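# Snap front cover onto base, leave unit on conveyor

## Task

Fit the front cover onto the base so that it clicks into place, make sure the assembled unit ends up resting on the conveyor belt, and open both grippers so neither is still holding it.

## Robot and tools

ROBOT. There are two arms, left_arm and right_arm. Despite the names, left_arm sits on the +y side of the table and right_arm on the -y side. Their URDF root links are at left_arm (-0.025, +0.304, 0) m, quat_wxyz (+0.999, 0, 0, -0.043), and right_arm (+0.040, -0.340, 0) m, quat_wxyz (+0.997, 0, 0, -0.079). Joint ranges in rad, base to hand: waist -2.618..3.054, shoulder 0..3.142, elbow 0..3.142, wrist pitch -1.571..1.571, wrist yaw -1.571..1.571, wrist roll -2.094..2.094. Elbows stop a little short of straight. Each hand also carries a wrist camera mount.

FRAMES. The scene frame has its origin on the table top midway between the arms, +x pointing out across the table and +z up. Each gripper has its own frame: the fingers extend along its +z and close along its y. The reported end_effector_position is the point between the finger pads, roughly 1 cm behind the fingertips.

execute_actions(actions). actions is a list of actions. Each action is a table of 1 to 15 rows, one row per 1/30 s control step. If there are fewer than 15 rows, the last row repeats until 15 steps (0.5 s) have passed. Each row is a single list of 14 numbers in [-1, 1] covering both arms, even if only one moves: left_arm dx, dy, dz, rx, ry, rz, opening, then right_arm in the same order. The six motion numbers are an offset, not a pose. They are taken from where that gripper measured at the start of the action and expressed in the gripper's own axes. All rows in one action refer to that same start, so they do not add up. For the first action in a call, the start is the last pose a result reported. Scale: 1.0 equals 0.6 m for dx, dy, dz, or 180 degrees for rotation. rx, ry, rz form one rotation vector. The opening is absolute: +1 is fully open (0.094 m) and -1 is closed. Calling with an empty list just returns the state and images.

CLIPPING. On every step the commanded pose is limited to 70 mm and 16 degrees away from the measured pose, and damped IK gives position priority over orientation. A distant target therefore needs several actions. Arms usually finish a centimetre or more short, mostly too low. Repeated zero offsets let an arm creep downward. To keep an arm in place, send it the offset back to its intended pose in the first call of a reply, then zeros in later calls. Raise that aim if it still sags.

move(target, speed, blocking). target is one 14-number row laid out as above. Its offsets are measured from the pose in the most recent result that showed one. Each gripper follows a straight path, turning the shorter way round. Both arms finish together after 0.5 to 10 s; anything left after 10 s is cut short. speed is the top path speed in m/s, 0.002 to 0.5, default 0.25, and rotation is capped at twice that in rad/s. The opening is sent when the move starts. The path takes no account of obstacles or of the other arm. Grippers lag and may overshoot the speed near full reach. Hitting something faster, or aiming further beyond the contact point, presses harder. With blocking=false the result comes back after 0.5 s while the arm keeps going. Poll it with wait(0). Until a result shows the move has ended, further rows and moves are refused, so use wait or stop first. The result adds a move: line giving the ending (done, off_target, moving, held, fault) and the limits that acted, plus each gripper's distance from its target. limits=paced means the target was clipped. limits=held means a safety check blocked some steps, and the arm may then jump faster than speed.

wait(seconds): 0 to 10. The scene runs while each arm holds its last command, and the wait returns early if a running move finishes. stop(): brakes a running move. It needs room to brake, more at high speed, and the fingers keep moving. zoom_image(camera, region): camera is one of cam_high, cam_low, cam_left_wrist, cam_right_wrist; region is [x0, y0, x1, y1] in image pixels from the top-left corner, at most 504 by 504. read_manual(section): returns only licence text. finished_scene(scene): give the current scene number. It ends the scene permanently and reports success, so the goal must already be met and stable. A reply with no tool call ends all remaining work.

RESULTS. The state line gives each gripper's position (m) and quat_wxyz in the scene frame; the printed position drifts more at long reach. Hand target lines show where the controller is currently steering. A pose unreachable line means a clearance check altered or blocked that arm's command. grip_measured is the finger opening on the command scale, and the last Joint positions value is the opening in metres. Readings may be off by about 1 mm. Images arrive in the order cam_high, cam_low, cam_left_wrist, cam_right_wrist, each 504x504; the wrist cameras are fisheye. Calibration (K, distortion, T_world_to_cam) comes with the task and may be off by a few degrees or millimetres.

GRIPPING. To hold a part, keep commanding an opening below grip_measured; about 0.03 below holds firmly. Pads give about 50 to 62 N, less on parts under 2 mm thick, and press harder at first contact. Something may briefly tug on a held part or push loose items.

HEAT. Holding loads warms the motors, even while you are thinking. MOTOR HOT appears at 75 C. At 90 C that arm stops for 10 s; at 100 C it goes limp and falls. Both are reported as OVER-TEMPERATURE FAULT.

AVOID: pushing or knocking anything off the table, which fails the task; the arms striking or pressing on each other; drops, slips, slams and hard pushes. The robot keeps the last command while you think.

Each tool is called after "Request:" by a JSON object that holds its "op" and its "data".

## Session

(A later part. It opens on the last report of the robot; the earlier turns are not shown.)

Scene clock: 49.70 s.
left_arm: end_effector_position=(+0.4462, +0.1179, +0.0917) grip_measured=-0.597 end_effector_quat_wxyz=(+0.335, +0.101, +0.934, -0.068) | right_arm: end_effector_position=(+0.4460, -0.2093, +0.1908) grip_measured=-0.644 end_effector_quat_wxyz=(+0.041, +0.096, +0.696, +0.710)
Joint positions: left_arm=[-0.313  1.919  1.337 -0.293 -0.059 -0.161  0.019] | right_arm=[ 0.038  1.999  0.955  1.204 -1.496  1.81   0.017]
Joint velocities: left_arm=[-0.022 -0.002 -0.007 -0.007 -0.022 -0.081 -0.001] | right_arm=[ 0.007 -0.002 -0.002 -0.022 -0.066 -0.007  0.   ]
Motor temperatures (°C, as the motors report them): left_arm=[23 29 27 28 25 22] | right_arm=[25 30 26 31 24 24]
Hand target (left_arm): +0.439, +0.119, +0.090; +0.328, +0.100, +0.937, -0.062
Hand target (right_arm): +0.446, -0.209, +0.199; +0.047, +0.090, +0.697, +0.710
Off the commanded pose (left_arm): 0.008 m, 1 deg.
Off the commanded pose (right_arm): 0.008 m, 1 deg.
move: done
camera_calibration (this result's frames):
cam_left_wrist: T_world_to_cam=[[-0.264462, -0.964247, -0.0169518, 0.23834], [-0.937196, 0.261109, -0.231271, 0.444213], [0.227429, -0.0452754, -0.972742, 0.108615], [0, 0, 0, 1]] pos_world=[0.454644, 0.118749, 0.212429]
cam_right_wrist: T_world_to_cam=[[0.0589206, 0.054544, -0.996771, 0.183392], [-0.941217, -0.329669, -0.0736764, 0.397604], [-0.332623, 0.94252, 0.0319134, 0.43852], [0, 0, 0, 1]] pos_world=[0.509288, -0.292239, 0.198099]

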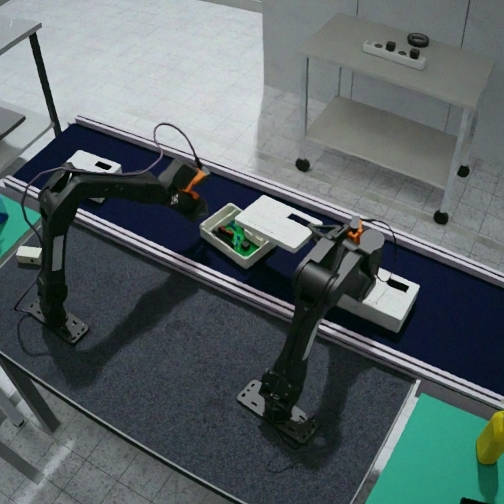

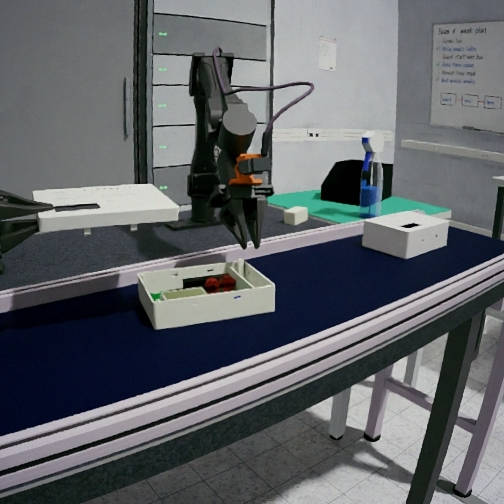

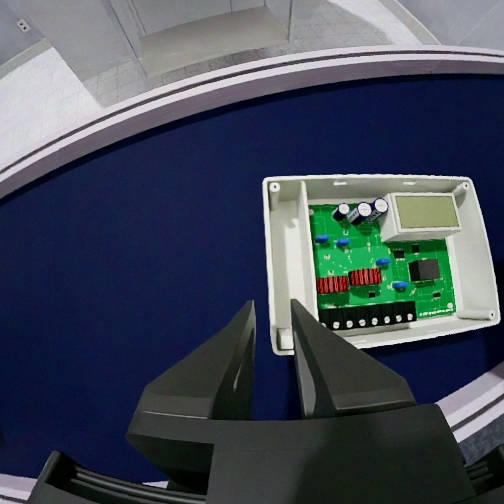

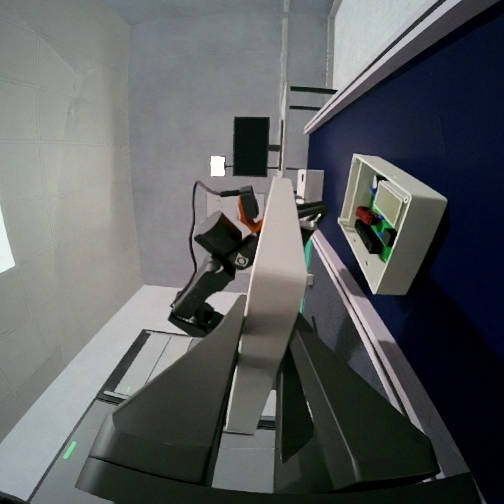

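Request:
{"op": "move", "data": {"target": [0.117,-0.157,-0.07,0,0,0,-1, 0,0.012,0,0,0,0,-0.78], "speed": 0.25}}

Request:
{"op": "move", "data": {"target": [0,0,0,0,0,0,-1, -0.0225,-0.145,0.243,0,0,-0.033,-0.78], "speed": 0.15}}

Scene clock: 51.23 s.
left_arm: end_effector_position=(+0.3422, +0.0399, +0.0764) grip_measured=-0.996 end_effector_quat_wxyz=(+0.320, +0.111, +0.938, -0.069) | right_arm: end_effector_position=(+0.4461, -0.2093, +0.1902) grip_measured=-0.644 end_effector_quat_wxyz=(+0.035, +0.101, +0.696, +0.710)
Joint positions: left_arm=[-0.632  1.788  1.126 -0.278 -0.236 -0.404  0.   ] | right_arm=[ 0.038  1.999  0.955  1.198 -1.496  1.819  0.017]
Joint velocities: left_arm=[-0.012 -0.012 -0.012 -0.095 -0.051 -0.037 -0.   ] | right_arm=[-0.017 -0.007  0.007 -0.051 -0.037  0.007 -0.   ]
Motor temperatures (°C, as the motors report them): left_arm=[23 29 27 28 25 22] | right_arm=[25 30 26 31 24 24]
Hand target (left_arm): +0.345, +0.044, +0.084; +0.333, +0.101, +0.935, -0.068
Hand target (right_arm): +0.447, -0.209, +0.198; +0.041, +0.095, +0.696, +0.710
Off the commanded pose (left_arm): 0.010 m, 2 deg.
Off the commanded pose (right_arm): 0.008 m, 1 deg.
move: done
camera_calibration (this result's frames):
cam_left_wrist: T_world_to_cam=[[-0.285153, -0.958335, -0.0167665, 0.14216], [-0.93777, 0.282565, -0.201854, 0.360592], [0.198181, -0.0418362, -0.979272, 0.124277], [0, 0, 0, 1]] pos_world=[0.35406, 0.0395455, 0.196872]
cam_right_wrist: T_world_to_cam=[[0.0431607, 0.0571349, -0.997433, 0.19052], [-0.942235, -0.329597, -0.0596522, 0.395443], [-0.332159, 0.942391, 0.0396089, 0.43688], [0, 0, 0, 1]] pos_world=[0.509491, -0.29226, 0.196316]

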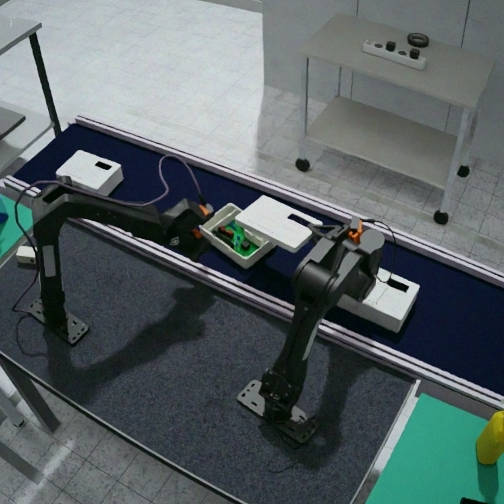

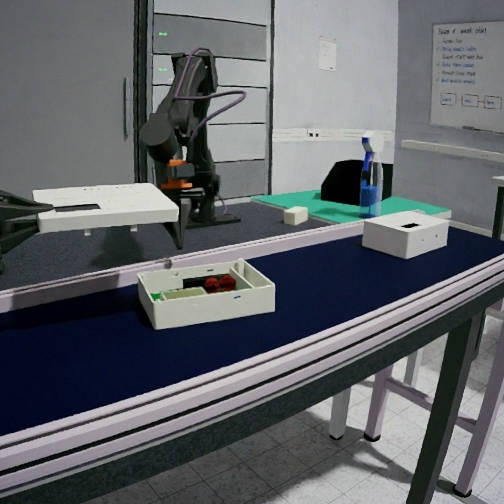

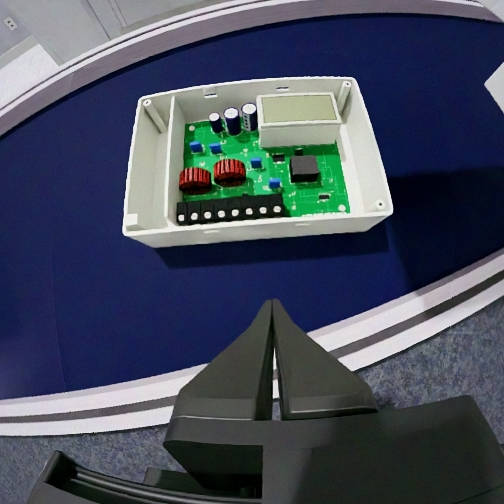

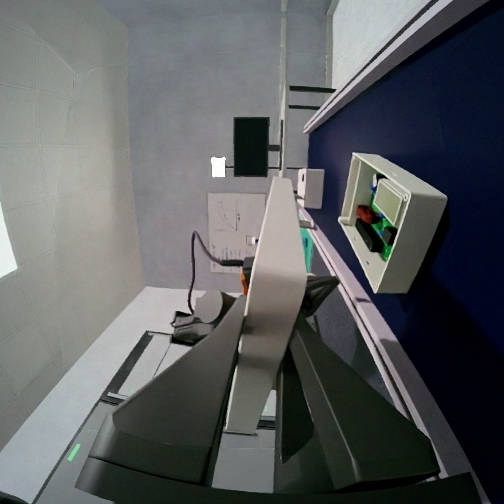

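Scene clock: 52.93 s.
left_arm: end_effector_position=(+0.3422, +0.0400, +0.0764) grip_measured=-0.996 end_effector_quat_wxyz=(+0.320, +0.111, +0.938, -0.069) | right_arm: end_effector_position=(+0.4687, -0.0681, +0.0921) grip_measured=-0.644 end_effector_quat_wxyz=(+0.044, +0.089, +0.706, +0.702)
Joint positions: left_arm=[-0.632  1.788  1.126 -0.278 -0.237 -0.404  0.   ] | right_arm=[ 0.397  2.333  1.085  1.221 -1.145  1.608  0.017]
Joint velocities: left_arm=[-0.012 -0.002 -0.002  0.022 -0.051  0.007  0.   ] | right_arm=[-0.012 -0.002 -0.007  0.022  0.051 -0.022 -0.   ]
Motor temperatures (°C, as the motors report them): left_arm=[23 29 27 28 25 22] | right_arm=[25 30 26 31 24 24]
Hand target (left_arm): +0.342, +0.040, +0.076; +0.320, +0.111, +0.938, -0.069
Hand target (right_arm): +0.476, -0.065, +0.104; +0.072, +0.065, +0.699, +0.708
Off the commanded pose (left_arm): 0.000 m, 0 deg.
Off the commanded pose (right_arm): 0.016 m, 4 deg.
move: off_target (right_arm)
camera_calibration (this result's frames):
cam_left_wrist: T_world_to_cam=[[-0.284934, -0.958395, -0.0170468, 0.142173], [-0.937792, 0.282401, -0.201978, 0.360636], [0.198389, -0.0415642, -0.979242, 0.124201], [0, 0, 0, 1]] pos_world=[0.354072, 0.0395762, 0.196887]
cam_right_wrist: T_world_to_cam=[[0.0701337, 0.0289208, -0.997118, 0.0689543], [-0.938083, -0.33802, -0.0757854, 0.456389], [-0.339237, 0.940695, 0.00342356, 0.3217], [0, 0, 0, 1]] pos_world=[0.532427, -0.150347, 0.102242]

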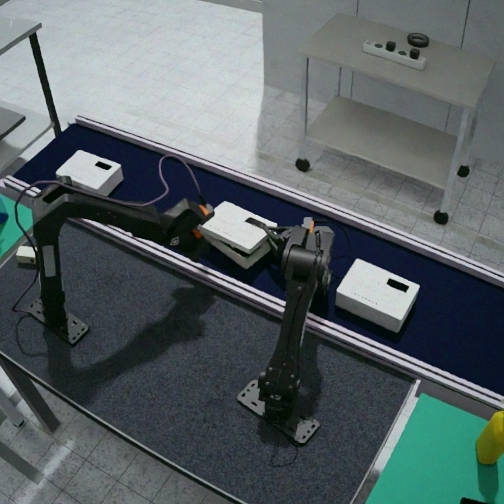

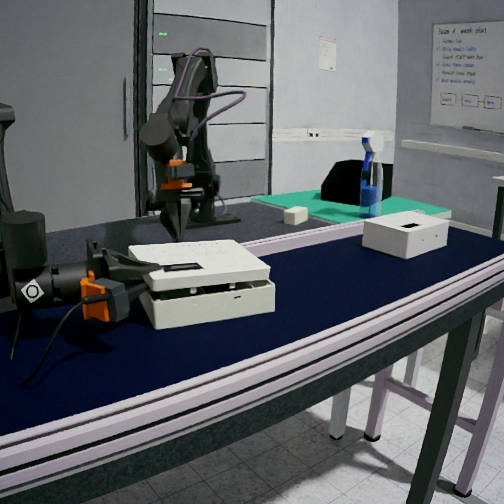

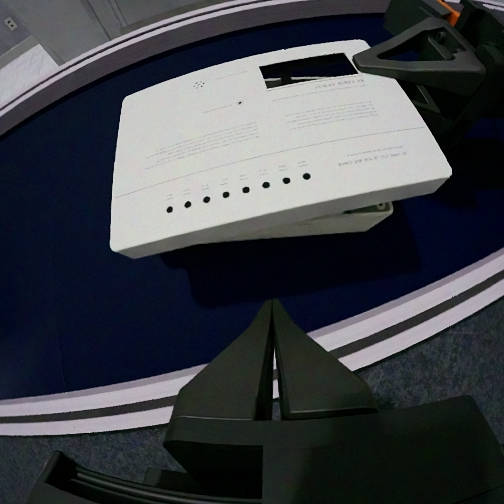

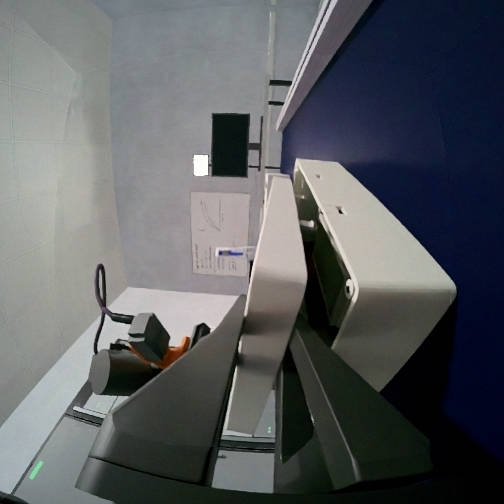

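Request:
{"op": "move", "data": {"target": [0,0,0,0,0,0,-1, -0.02,0.02,0.015,-0.01,-0.035,-0.035,-0.78], "speed": 0.05}}

Scene clock: 55.10 s.
left_arm: end_effector_position=(+0.3422, +0.0400, +0.0764) grip_measured=-0.996 end_effector_quat_wxyz=(+0.320, +0.111, +0.938, -0.069) | right_arm: end_effector_position=(+0.4842, -0.0644, +0.0959) grip_measured=-0.645 end_effector_quat_wxyz=(+0.102, +0.101, +0.700, +0.700)
Joint positions: left_arm=[-0.632  1.788  1.126 -0.278 -0.237 -0.404  0.   ] | right_arm=[ 0.417  2.333  1.085  1.248 -1.025  1.569  0.017]
Joint velocities: left_arm=[-0.002 -0.012 -0.007  0.051 -0.007 -0.007 -0.   ] | right_arm=[-0.022 -0.002  0.012  0.081 -0.007 -0.037  0.   ]
Motor temperatures (°C, as the motors report them): left_arm=[23 29 27 28 25 22] | right_arm=[25 30 26 32 24 24]
Hand target (left_arm): +0.342, +0.040, +0.076; +0.320, +0.111, +0.938, -0.069
Hand target (right_arm): +0.483, -0.062, +0.103; +0.122, +0.088, +0.695, +0.703
Off the commanded pose (left_arm): 0.000 m, 0 deg.
Off the commanded pose (right_arm): 0.008 m, 3 deg.
move: off_target (right_arm)
camera_calibration (this result's frames):
cam_left_wrist: T_world_to_cam=[[-0.284934, -0.958395, -0.0170468, 0.142173], [-0.937792, 0.282401, -0.201978, 0.360636], [0.198389, -0.0415642, -0.979242, 0.124201], [0, 0, 0, 1]] pos_world=[0.354072, 0.0395762, 0.196887]
cam_right_wrist: T_world_to_cam=[[0.135734, 0.0143522, -0.990641, 0.0382523], [-0.960566, -0.243005, -0.135134, 0.495133], [-0.24267, 0.969919, -0.0191978, 0.280843], [0, 0, 0, 1]] pos_world=[0.538569, -0.152625, 0.110195]

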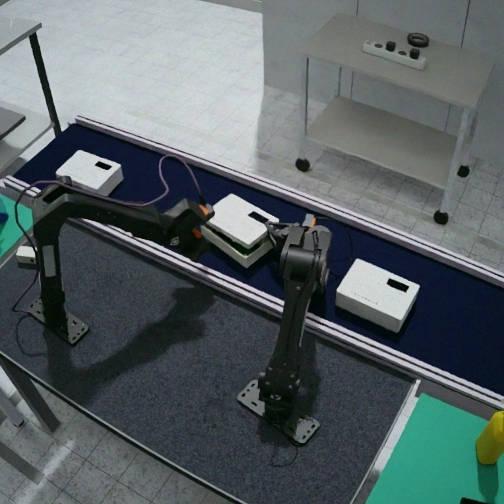

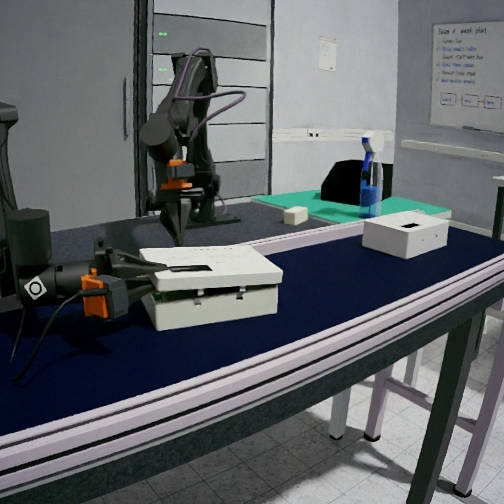

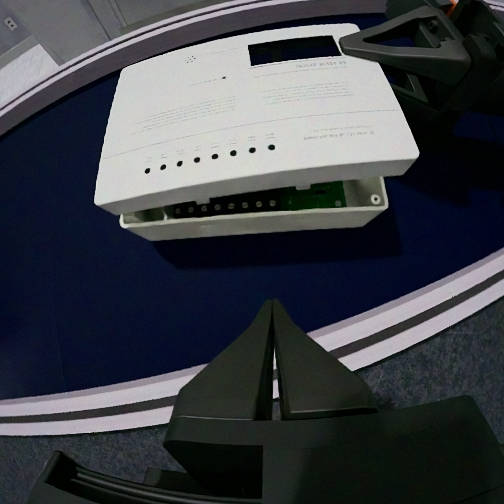

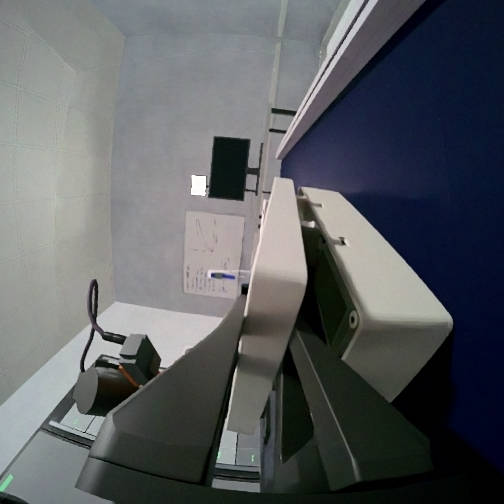

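Request:
{"op": "zoom_image", "data": {"camera": "cam_low", "region": [90, 230, 300, 340]}}

Region (90, 230, 300, 340) of cam_low's 504x504 image, scaled by 2.400, with more detail than that image has; it fills the top 264 rows of this view, and the rest is white.

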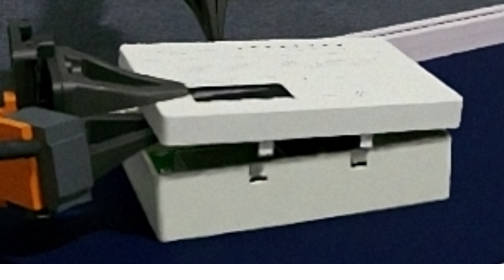

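Request:
{"op": "move", "data": {"target": [0,0,0,0,0,0,-1, 0,0.015,0,-0.03,0,-0.01,-0.78], "speed": 0.05}}

Request:
{"op": "zoom_image", "data": {"camera": "cam_low", "region": [90, 230, 300, 340]}}

Scene clock: 56.63 s.
left_arm: end_effector_position=(+0.3422, +0.0400, +0.0764) grip_measured=-0.996 end_effector_quat_wxyz=(+0.320, +0.111, +0.938, -0.069) | right_arm: end_effector_position=(+0.4809, -0.0653, +0.0960) grip_measured=-0.645 end_effector_quat_wxyz=(+0.101, +0.099, +0.676, +0.723)
Joint positions: left_arm=[-0.632  1.788  1.126 -0.278 -0.237 -0.404  0.   ] | right_arm=[ 0.417  2.398  1.085  1.439 -1.025  1.684  0.017]
Joint velocities: left_arm=[-0.002  0.017 -0.022  0.037 -0.022 -0.022  0.001] | right_arm=[-0.027  0.002  0.002  0.066  0.125  0.066  0.   ]
Motor temperatures (°C, as the motors report them): left_arm=[23 29 27 28 25 22] | right_arm=[25 30 26 32 24 24]
Hand target (left_arm): +0.342, +0.040, +0.076; +0.320, +0.111, +0.938, -0.069
Hand target (right_arm): +0.484, -0.065, +0.105; +0.117, +0.086, +0.668, +0.730
Off the commanded pose (left_arm): 0.000 m, 0 deg.
Off the commanded pose (right_arm): 0.009 m, 3 deg.
move: off_target (right_arm)
camera_calibration (this result's frames):
cam_left_wrist: T_world_to_cam=[[-0.284934, -0.958395, -0.0170468, 0.142173], [-0.937792, 0.282401, -0.201978, 0.360636], [0.198389, -0.0415642, -0.979242, 0.124201], [0, 0, 0, 1]] pos_world=[0.354072, 0.0395762, 0.196887]
cam_right_wrist: T_world_to_cam=[[0.147797, 0.0791363, -0.985847, 0.0368383], [-0.957829, -0.236899, -0.162613, 0.493518], [-0.246415, 0.968306, 0.0407861, 0.276824], [0, 0, 0, 1]] pos_world=[0.535475, -0.154052, 0.105279]

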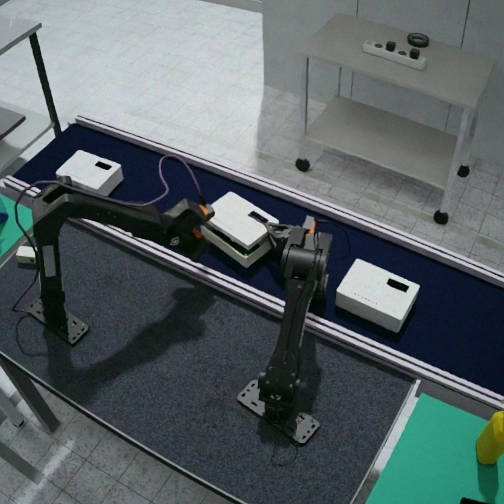

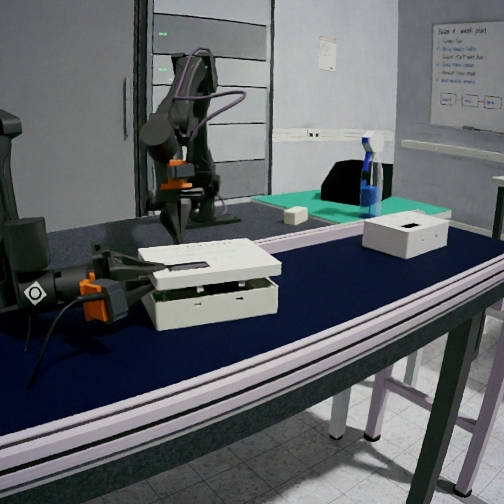

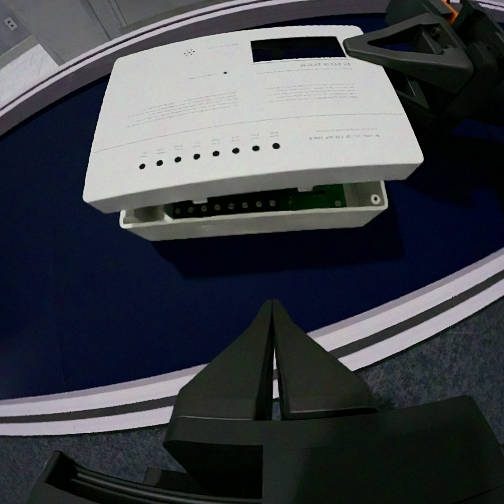

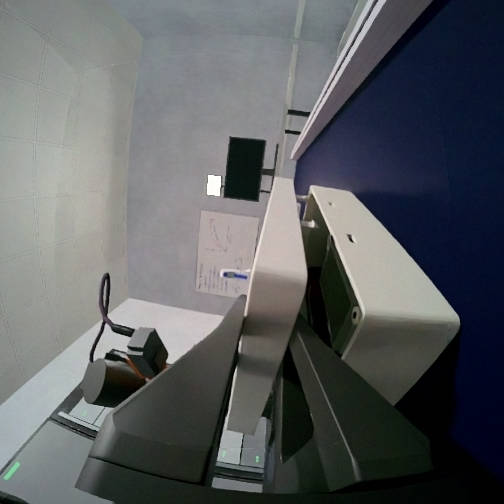

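Region (90, 230, 300, 340) of cam_low's 504x504 image, scaled by 2.400, with more detail than that image has; it fills the top 264 rows of this view, and the rest is white.

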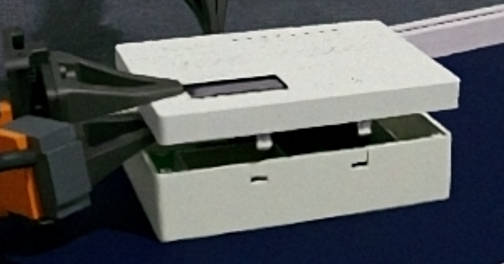

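Request:
{"op": "move", "data": {"target": [0,0,0,0,0,0,-1, 0.012,0.012,0,-0.008,-0.021,-0.012,-0.78], "speed": 0.05}}

Request:
{"op": "zoom_image", "data": {"camera": "cam_low", "region": [90, 230, 300, 340]}}

Scene clock: 58.50 s.
left_arm: end_effector_position=(+0.3422, +0.0400, +0.0764) grip_measured=-0.996 end_effector_quat_wxyz=(+0.320, +0.111, +0.938, -0.069) | right_arm: end_effector_position=(+0.4774, -0.0673, +0.0859) grip_measured=-0.645 end_effector_quat_wxyz=(+0.114, +0.130, +0.674, +0.718)
Joint positions: left_arm=[-0.632  1.788  1.126 -0.278 -0.237 -0.404  0.   ] | right_arm=[ 0.43   2.398  1.024  1.473 -0.949  1.684  0.017]
Joint velocities: left_arm=[-0.012 -0.012  0.012 -0.022 -0.037  0.022 -0.   ] | right_arm=[-0.027  0.002  0.002  0.081 -0.037  0.007 -0.   ]
Motor temperatures (°C, as the motors report them): left_arm=[23 29 27 28 25 22] | right_arm=[25 30 26 32 24 24]
Hand target (left_arm): +0.342, +0.040, +0.076; +0.320, +0.111, +0.938, -0.069
Hand target (right_arm): +0.474, -0.064, +0.103; +0.138, +0.109, +0.666, +0.725
Off the commanded pose (left_arm): 0.000 m, 0 deg.
Off the commanded pose (right_arm): 0.018 m, 4 deg.
move: off_target (right_arm)
camera_calibration (this result's frames):
cam_left_wrist: T_world_to_cam=[[-0.284934, -0.958395, -0.0170468, 0.142173], [-0.937792, 0.282401, -0.201978, 0.360636], [0.198389, -0.0415642, -0.979242, 0.124201], [0, 0, 0, 1]] pos_world=[0.354072, 0.0395762, 0.196887]
cam_right_wrist: T_world_to_cam=[[0.124835, 0.0716334, -0.989588, 0.0383005], [-0.974855, -0.176708, -0.135767, 0.497969], [-0.184593, 0.981653, 0.0477729, 0.24907], [0, 0, 0, 1]] pos_world=[0.526643, -0.159249, 0.0936109]

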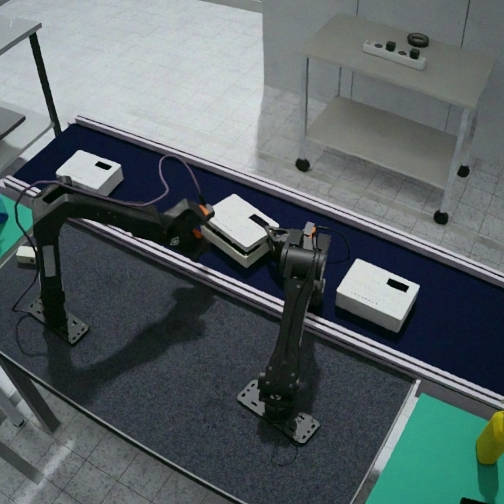

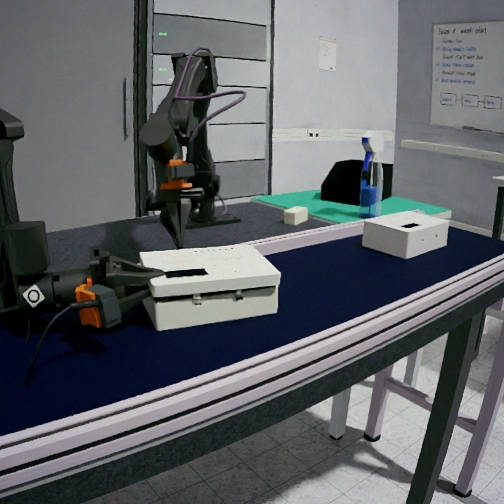

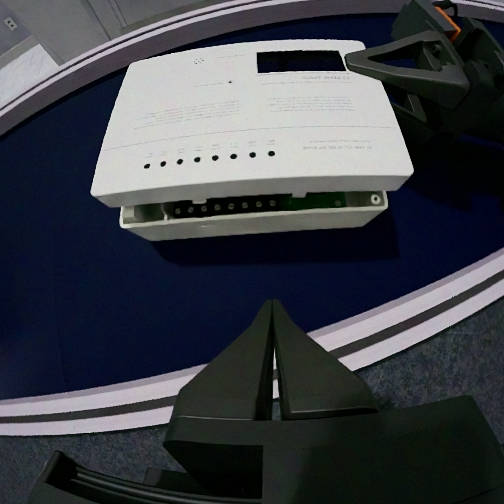

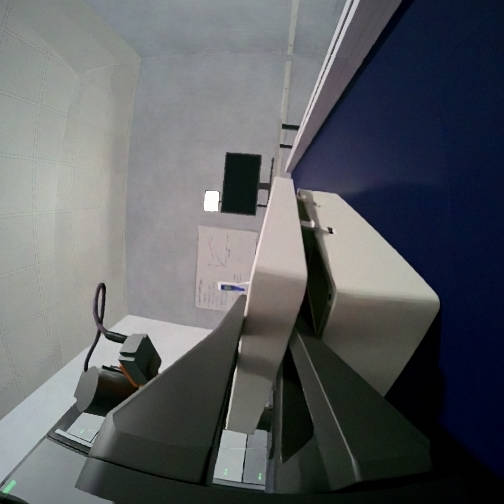

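Region (90, 230, 300, 340) of cam_low's 504x504 image, scaled by 2.400, with more detail than that image has; it fills the top 264 rows of this view, and the rest is white.

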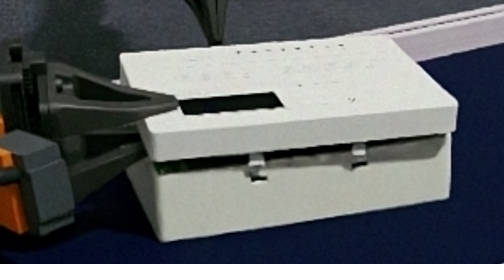

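Request:
{"op": "move", "data": {"target": [-0.024,0.003,0.089,0,0,0,-1, 0,0.01,0,-0.005,0,-0.01,-0.78], "speed": 0.08}}

Scene clock: 60.13 s.
left_arm: end_effector_position=(+0.3745, +0.0338, +0.0346) grip_measured=-0.996 end_effector_quat_wxyz=(+0.308, +0.113, +0.943, -0.060) | right_arm: end_effector_position=(+0.4779, -0.0674, +0.0855) grip_measured=-0.645 end_effector_quat_wxyz=(+0.115, +0.132, +0.674, +0.718)
Joint positions: left_arm=[-0.589  1.973  1.21  -0.203 -0.213 -0.369  0.   ] | right_arm=[ 0.43   2.398  1.024  1.47  -0.947  1.684  0.017]
Joint velocities: left_arm=[-0.007  0.012  0.002  0.007  0.022  0.066 -0.   ] | right_arm=[-0.007 -0.002 -0.017  0.007  0.037 -0.007 -0.   ]
Motor temperatures (°C, as the motors report them): left_arm=[23 29 27 28 25 22] | right_arm=[25 30 26 32 24 24]
Hand target (left_arm): +0.385, +0.030, +0.043; +0.321, +0.111, +0.938, -0.068
Hand target (right_arm): +0.478, -0.068, +0.092; +0.127, +0.119, +0.670, +0.721
Off the commanded pose (left_arm): 0.015 m, 2 deg.
Off the commanded pose (right_arm): 0.006 m, 2 deg.
move: off_target (left_arm)
camera_calibration (this result's frames):
cam_left_wrist: T_world_to_cam=[[-0.28437, -0.958219, -0.0308366, 0.145001], [-0.942799, 0.285341, -0.172366, 0.384993], [0.173963, -0.0199428, -0.98455, 0.0851735], [0, 0, 0, 1]] pos_world=[0.389388, 0.0307868, 0.154689]
cam_right_wrist: T_world_to_cam=[[0.123128, 0.0708142, -0.989861, 0.0386793], [-0.975583, -0.174161, -0.133811, 0.498715], [-0.181871, 0.982168, 0.047641, 0.248073], [0, 0, 0, 1]] pos_world=[0.526893, -0.159531, 0.0932024]

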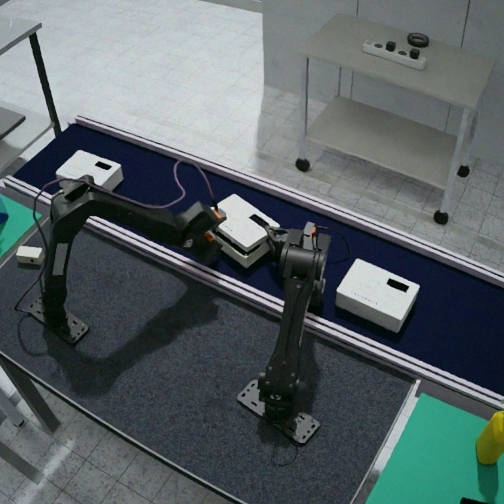

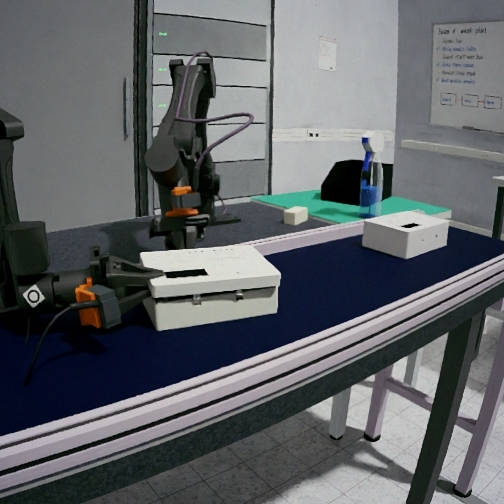

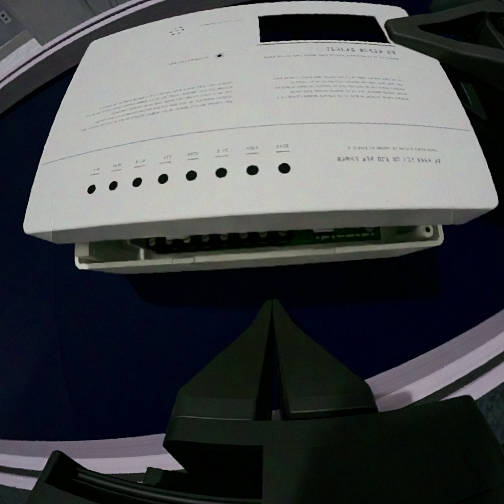

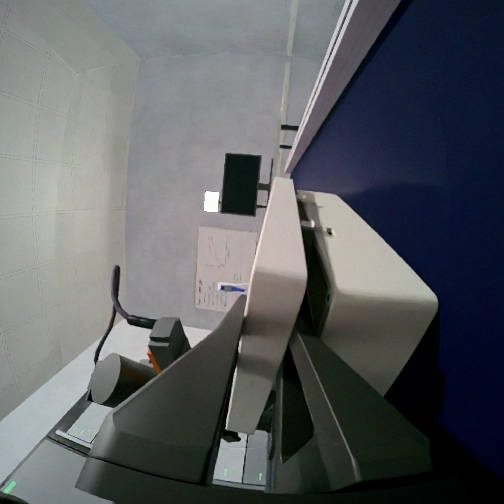

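Request:
{"op": "move", "data": {"target": [-0.035,0,0.009,0,0,0,-1, 0,0.035,0.008,-0.005,0,-0.03,-0.78], "speed": 0.04}}

Request:
{"op": "zoom_image", "data": {"camera": "cam_low", "region": [90, 230, 300, 340]}}

Scene clock: 61.83 s.
left_arm: end_effector_position=(+0.3900, +0.0271, +0.0423) grip_measured=-0.996 end_effector_quat_wxyz=(+0.312, +0.113, +0.941, -0.062) | right_arm: end_effector_position=(+0.4791, -0.0671, +0.0904) grip_measured=-0.645 end_effector_quat_wxyz=(+0.130, +0.117, +0.679, +0.712)
Joint positions: left_arm=[-0.578  2.009  1.291 -0.235 -0.208 -0.359  0.   ] | right_arm=[ 0.43   2.375  1.024  1.435 -0.947  1.629  0.017]
Joint velocities: left_arm=[-0.002 -0.002 -0.012  0.022 -0.007 -0.037  0.001] | right_arm=[-0.002  0.017 -0.007 -0.022 -0.066 -0.051  0.001]
Motor temperatures (°C, as the motors report them): left_arm=[23 29 27 28 25 22] | right_arm=[25 31 26 33 24 24]
Hand target (left_arm): +0.394, +0.029, +0.043; +0.308, +0.113, +0.943, -0.060
Hand target (right_arm): +0.480, -0.064, +0.107; +0.149, +0.099, +0.674, +0.717
Off the commanded pose (left_arm): 0.005 m, 1 deg.
Off the commanded pose (right_arm): 0.017 m, 3 deg.
move: off_target (right_arm)
camera_calibration (this result's frames):
cam_left_wrist: T_world_to_cam=[[-0.284201, -0.958346, -0.0283351, 0.14307], [-0.941139, 0.284495, -0.182537, 0.402649], [0.182995, -0.02521, -0.982791, 0.0864878], [0, 0, 0, 1]] pos_world=[0.403782, 0.024739, 0.162552]
cam_right_wrist: T_world_to_cam=[[0.162205, 0.0486492, -0.985557, 0.0227544], [-0.970135, -0.174688, -0.16829, 0.501095], [-0.180352, 0.983421, 0.018861, 0.249688], [0, 0, 0, 1]] pos_world=[0.527471, -0.15912, 0.102046]

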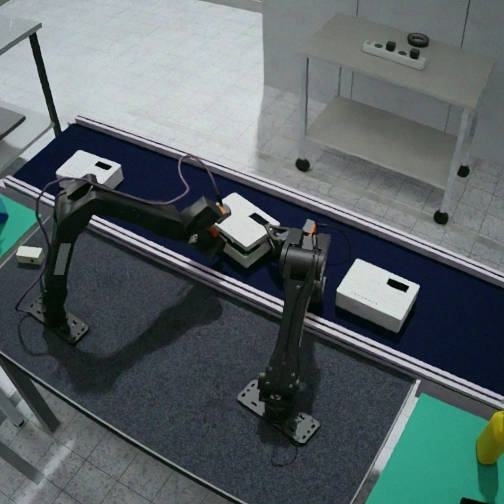

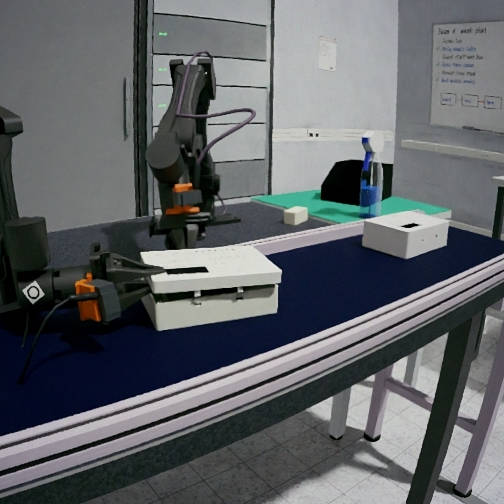

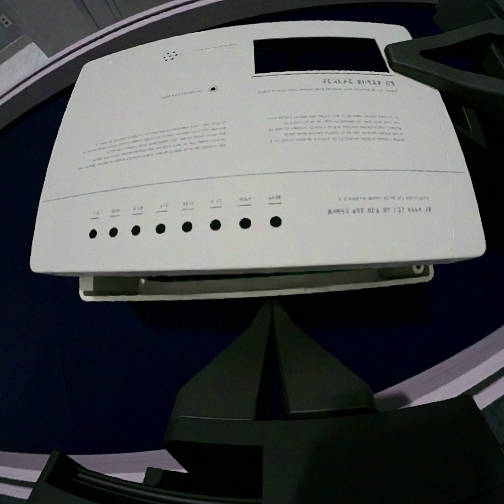

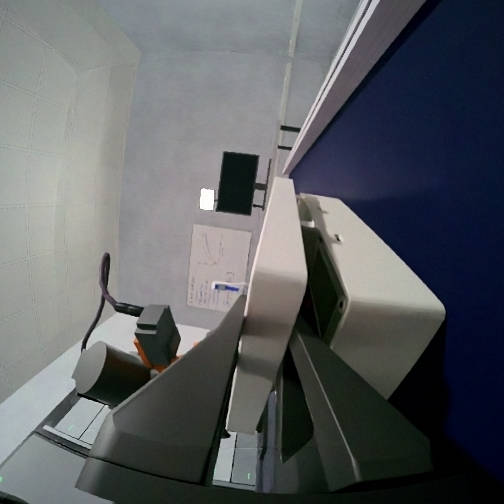

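Region (90, 230, 300, 340) of cam_low's 504x504 image, scaled by 2.400, with more detail than that image has; it fills the top 264 rows of this view, and the rest is white.

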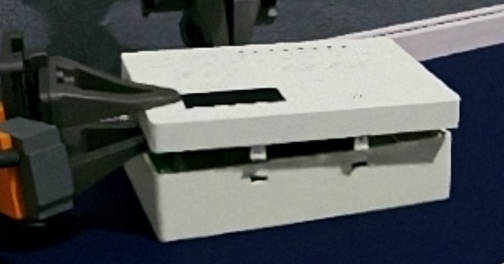

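Request:
{"op": "move", "data": {"target": [-0.0146,0,0.011,0,0,0,-1, 0,0.025,0.005,-0.005,0,-0.012,-0.78], "speed": 0.02}}

Request:
{"op": "zoom_image", "data": {"camera": "cam_low", "region": [90, 230, 300, 340]}}

Scene clock: 63.33 s.
left_arm: end_effector_position=(+0.3931, +0.0244, +0.0384) grip_measured=-0.996 end_effector_quat_wxyz=(+0.309, +0.114, +0.942, -0.060) | right_arm: end_effector_position=(+0.4793, -0.0670, +0.0878) grip_measured=-0.645 end_effector_quat_wxyz=(+0.126, +0.121, +0.682, +0.710)
Joint positions: left_arm=[-0.578  2.033  1.315 -0.243 -0.207 -0.357  0.   ] | right_arm=[ 0.43   2.375  1.024  1.42  -0.947  1.627  0.017]
Joint velocities: left_arm=[-0.002 -0.002  0.007  0.051  0.007 -0.066 -0.001] | right_arm=[-0.017  0.007 -0.022  0.007 -0.022 -0.037 -0.001]
Motor temperatures (°C, as the motors report them): left_arm=[23 29 27 28 25 22] | right_arm=[25 31 26 33 24 24]
Hand target (left_arm): +0.401, +0.025, +0.042; +0.312, +0.113, +0.941, -0.061
Hand target (right_arm): +0.480, -0.065, +0.106; +0.145, +0.103, +0.676, +0.716
Off the commanded pose (left_arm): 0.008 m, 0 deg.
Off the commanded pose (right_arm): 0.018 m, 3 deg.
move: off_target (right_arm)
camera_calibration (this result's frames):
cam_left_wrist: T_world_to_cam=[[-0.286198, -0.957659, -0.031306, 0.142142], [-0.941782, 0.28717, -0.17487, 0.405544], [0.176456, -0.0205639, -0.984094, 0.0844983], [0, 0, 0, 1]] pos_world=[0.407704, 0.021401, 0.158521]
cam_right_wrist: T_world_to_cam=[[0.149466, 0.0439599, -0.987789, 0.0260902], [-0.972237, -0.175371, -0.154918, 0.500633], [-0.18004, 0.98352, 0.0165274, 0.249782], [0, 0, 0, 1]] pos_world=[0.527805, -0.159016, 0.0992003]

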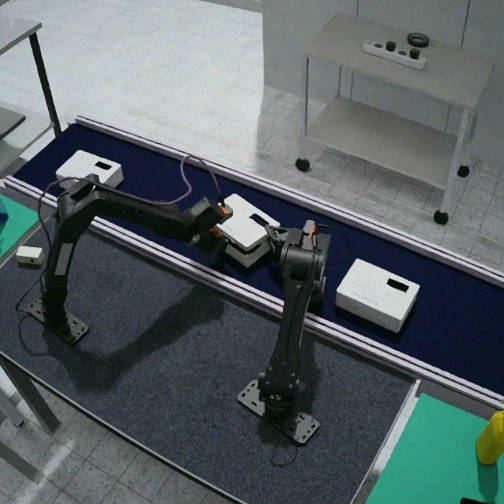

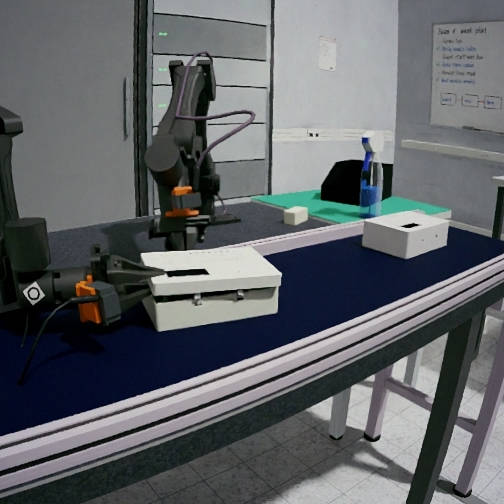

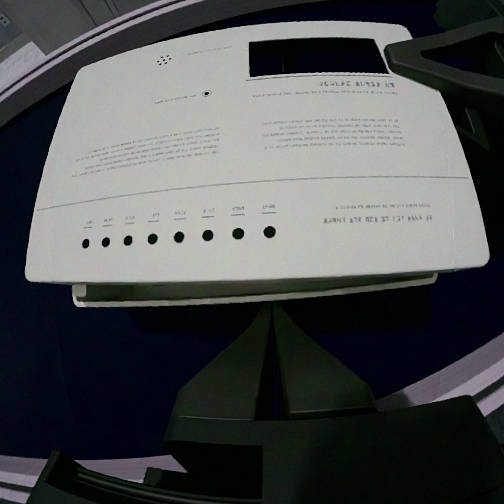

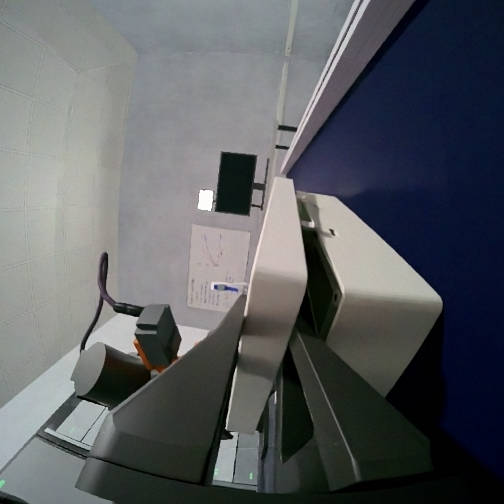

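Region (90, 230, 300, 340) of cam_low's 504x504 image, scaled by 2.400, with more detail than that image has; it fills the top 264 rows of this view, and the rest is white.

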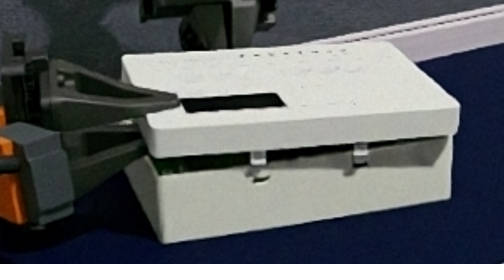

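Request:
{"op": "execute_actions", "data": {"actions": [[[0,0,0,0,0,0,-1, 0,0.035,0.008,-0.02,0,-0.018,-0.78]],[[0,0,0,0,0,0,-1, 0,0.02,0.005,-0.008,0,-0.012,-0.78]]]}}

Request:
{"op": "zoom_image", "data": {"camera": "cam_low", "region": [90, 230, 300, 340]}}

Scene clock: 64.53 s.
left_arm: end_effector_position=(+0.3931, +0.0244, +0.0384) grip_measured=-0.996 end_effector_quat_wxyz=(+0.309, +0.114, +0.942, -0.060) | right_arm: end_effector_position=(+0.4786, -0.0672, +0.0963) grip_measured=-0.645 end_effector_quat_wxyz=(+0.133, +0.114, +0.673, +0.719)
Joint positions: left_arm=[-0.578  2.033  1.315 -0.243 -0.207 -0.357  0.   ] | right_arm=[ 0.43   2.375  1.024  1.469 -0.947  1.651  0.017]
Joint velocities: left_arm=[-0.002  0.002  0.007  0.007  0.022 -0.051  0.   ] | right_arm=[ 0.007  0.012 -0.027 -0.022  0.037 -0.007 -0.001]
Motor temperatures (°C, as the motors report them): left_arm=[23 29 27 28 25 22] | right_arm=[25 31 26 33 24 24]
Hand target (left_arm): +0.393, +0.024, +0.038; +0.309, +0.114, +0.942, -0.060
Hand target (right_arm): +0.479, -0.065, +0.109; +0.148, +0.099, +0.666, +0.725
Off the commanded pose (left_arm): 0.000 m, 0 deg.
Off the commanded pose (right_arm): 0.012 m, 3 deg.
camera_calibration (this result's frames):
cam_left_wrist: T_world_to_cam=[[-0.286489, -0.957564, -0.0315336, 0.142263], [-0.941682, 0.287496, -0.174873, 0.405496], [0.176518, -0.0204046, -0.984086, 0.0844695], [0, 0, 0, 1]] pos_world=[0.407695, 0.0213705, 0.158522]
cam_right_wrist: T_world_to_cam=[[0.173913, 0.065281, -0.982595, 0.023896], [-0.967806, -0.173027, -0.182791, 0.501901], [-0.181948, 0.982751, 0.0330876, 0.248978], [0, 0, 0, 1]] pos_world=[0.526888, -0.159401, 0.106985]

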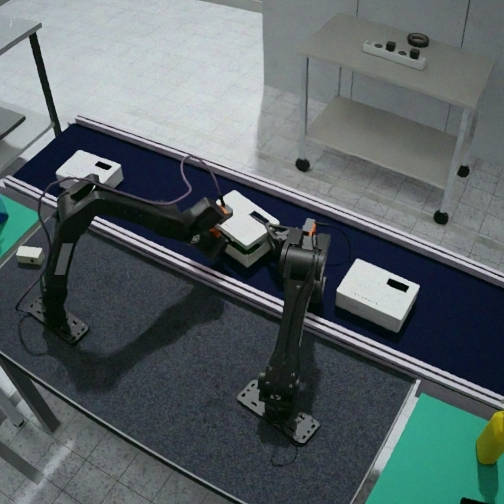

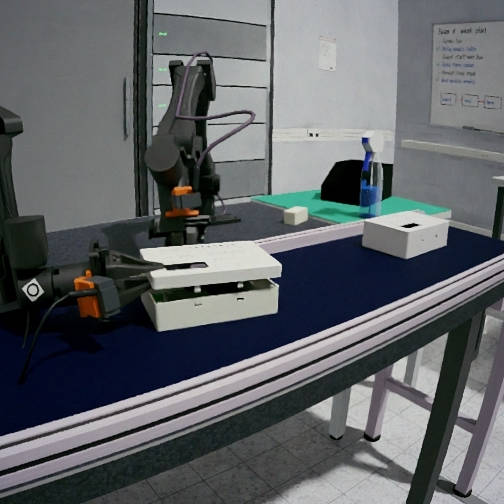

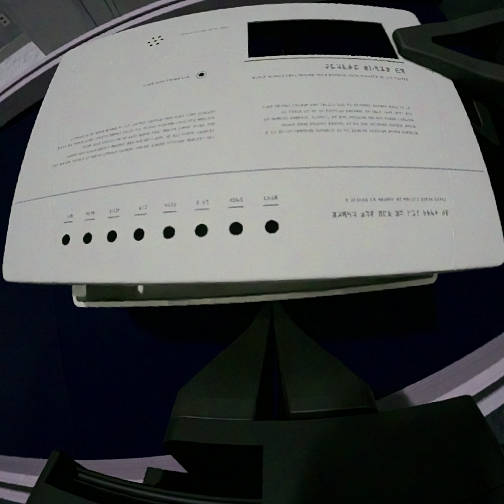

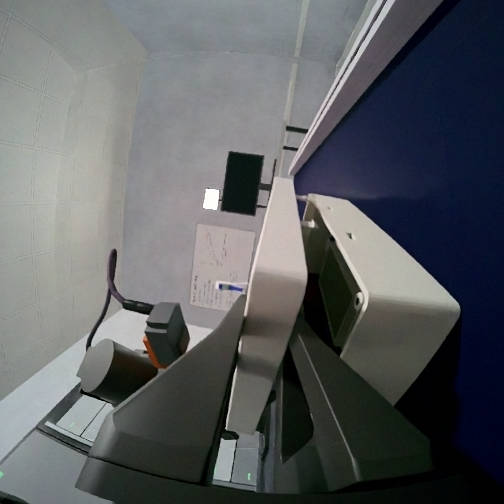

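Region (90, 230, 300, 340) of cam_low's 504x504 image, scaled by 2.400, with more detail than that image has; it fills the top 264 rows of this view, and the rest is white.

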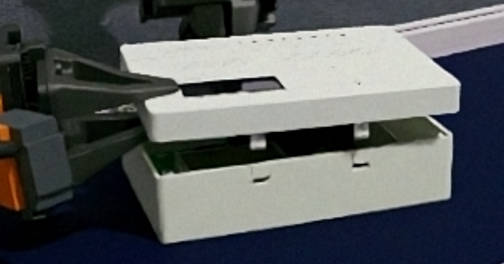

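Request:
{"op": "execute_actions", "data": {"actions": [[[0.012,0.01,-0.012,0,0,0,-1, 0,0.02,0.005,-0.008,0,-0.012,-0.78],[0.015,0.02,-0.015,0,0,0,-1, 0,0.02,0.005,-0.008,0,-0.012,-0.78],[0.015,0.03,-0.015,0,0,0,-1, 0,0.02,0.005,-0.008,0,-0.012,-0.78],[0.015,0.04,-0.015,0,0,0,-1, 0,0.02,0.005,-0.008,0,-0.012,-0.78],[0.015,0.05,-0.015,0,0,0,-1, 0,0.02,0.005,-0.008,0,-0.012,-0.78],[0.015,0.06,-0.015,0,0,0,-1, 0,0.02,0.005,-0.008,0,-0.012,-0.78],[0.015,0.07,-0.015,0,0,0,-1, 0,0.02,0.005,-0.008,0,-0.012,-0.78],[0.015,0.08,-0.015,0,0,0,-1, 0,0.02,0.005,-0.008,0,-0.012,-0.78]],[[0,0.01,0,0,0,0,-1, 0,0.02,0.005,-0.008,0,-0.012,-0.78]]]}}

Scene clock: 65.93 s.
left_arm: end_effector_position=(+0.3937, +0.0832, +0.0297) grip_measured=-0.996 end_effector_quat_wxyz=(+0.297, +0.103, +0.948, -0.045) | right_arm: end_effector_position=(+0.4786, -0.0672, +0.0963) grip_measured=-0.645 end_effector_quat_wxyz=(+0.133, +0.114, +0.673, +0.719)
Joint positions: left_arm=[-0.463  1.956  1.179 -0.205 -0.165 -0.282  0.   ] | right_arm=[ 0.43   2.375  1.024  1.469 -0.947  1.651  0.017]
Joint velocities: left_arm=[ 0.007 -0.002 -0.002  0.007 -0.022 -0.037 -0.   ] | right_arm=[ 0.012 -0.012 -0.002 -0.051 -0.037 -0.081 -0.001]
Motor temperatures (°C, as the motors report them): left_arm=[23 29 27 28 25 22] | right_arm=[25 31 26 33 24 24]
Hand target (left_arm): +0.394, +0.087, +0.030; +0.296, +0.103, +0.948, -0.045
Hand target (right_arm): +0.479, -0.065, +0.109; +0.148, +0.099, +0.666, +0.725
Off the commanded pose (left_arm): 0.004 m, 0 deg.
Off the commanded pose (right_arm): 0.012 m, 3 deg.
camera_calibration (this result's frames):
cam_left_wrist: T_world_to_cam=[[-0.258319, -0.964813, -0.0490541, 0.188529], [-0.953944, 0.262767, -0.144722, 0.393596], [0.15252, 0.00941032, -0.988256, 0.084119], [0, 0, 0, 1]] pos_world=[0.411339, 0.0776799, 0.149341]
cam_right_wrist: T_world_to_cam=[[0.173913, 0.065281, -0.982595, 0.023896], [-0.967806, -0.173027, -0.182791, 0.501901], [-0.181948, 0.982751, 0.0330876, 0.248978], [0, 0, 0, 1]] pos_world=[0.526888, -0.159401, 0.106985]

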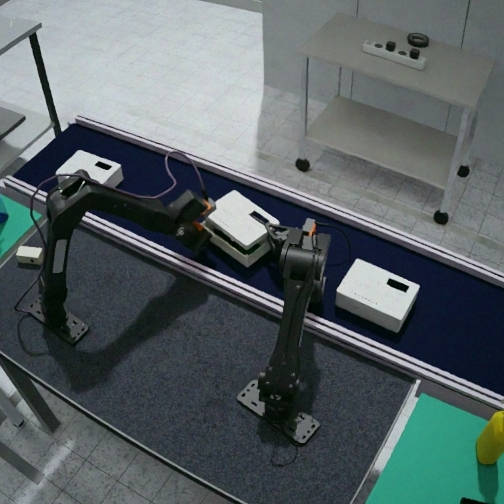

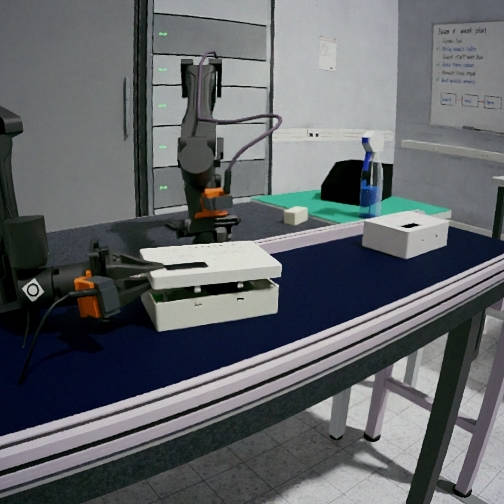

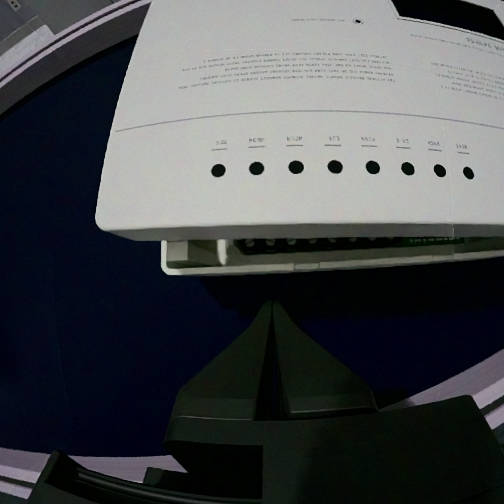

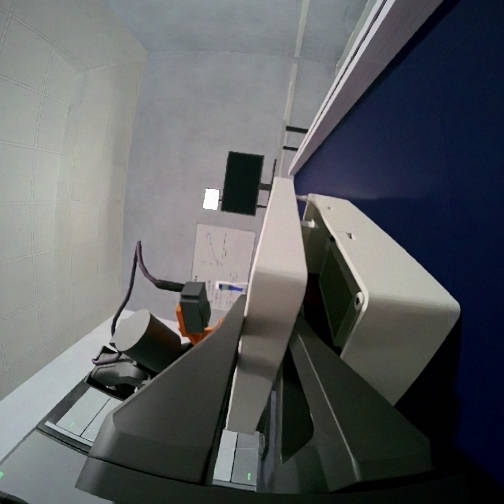

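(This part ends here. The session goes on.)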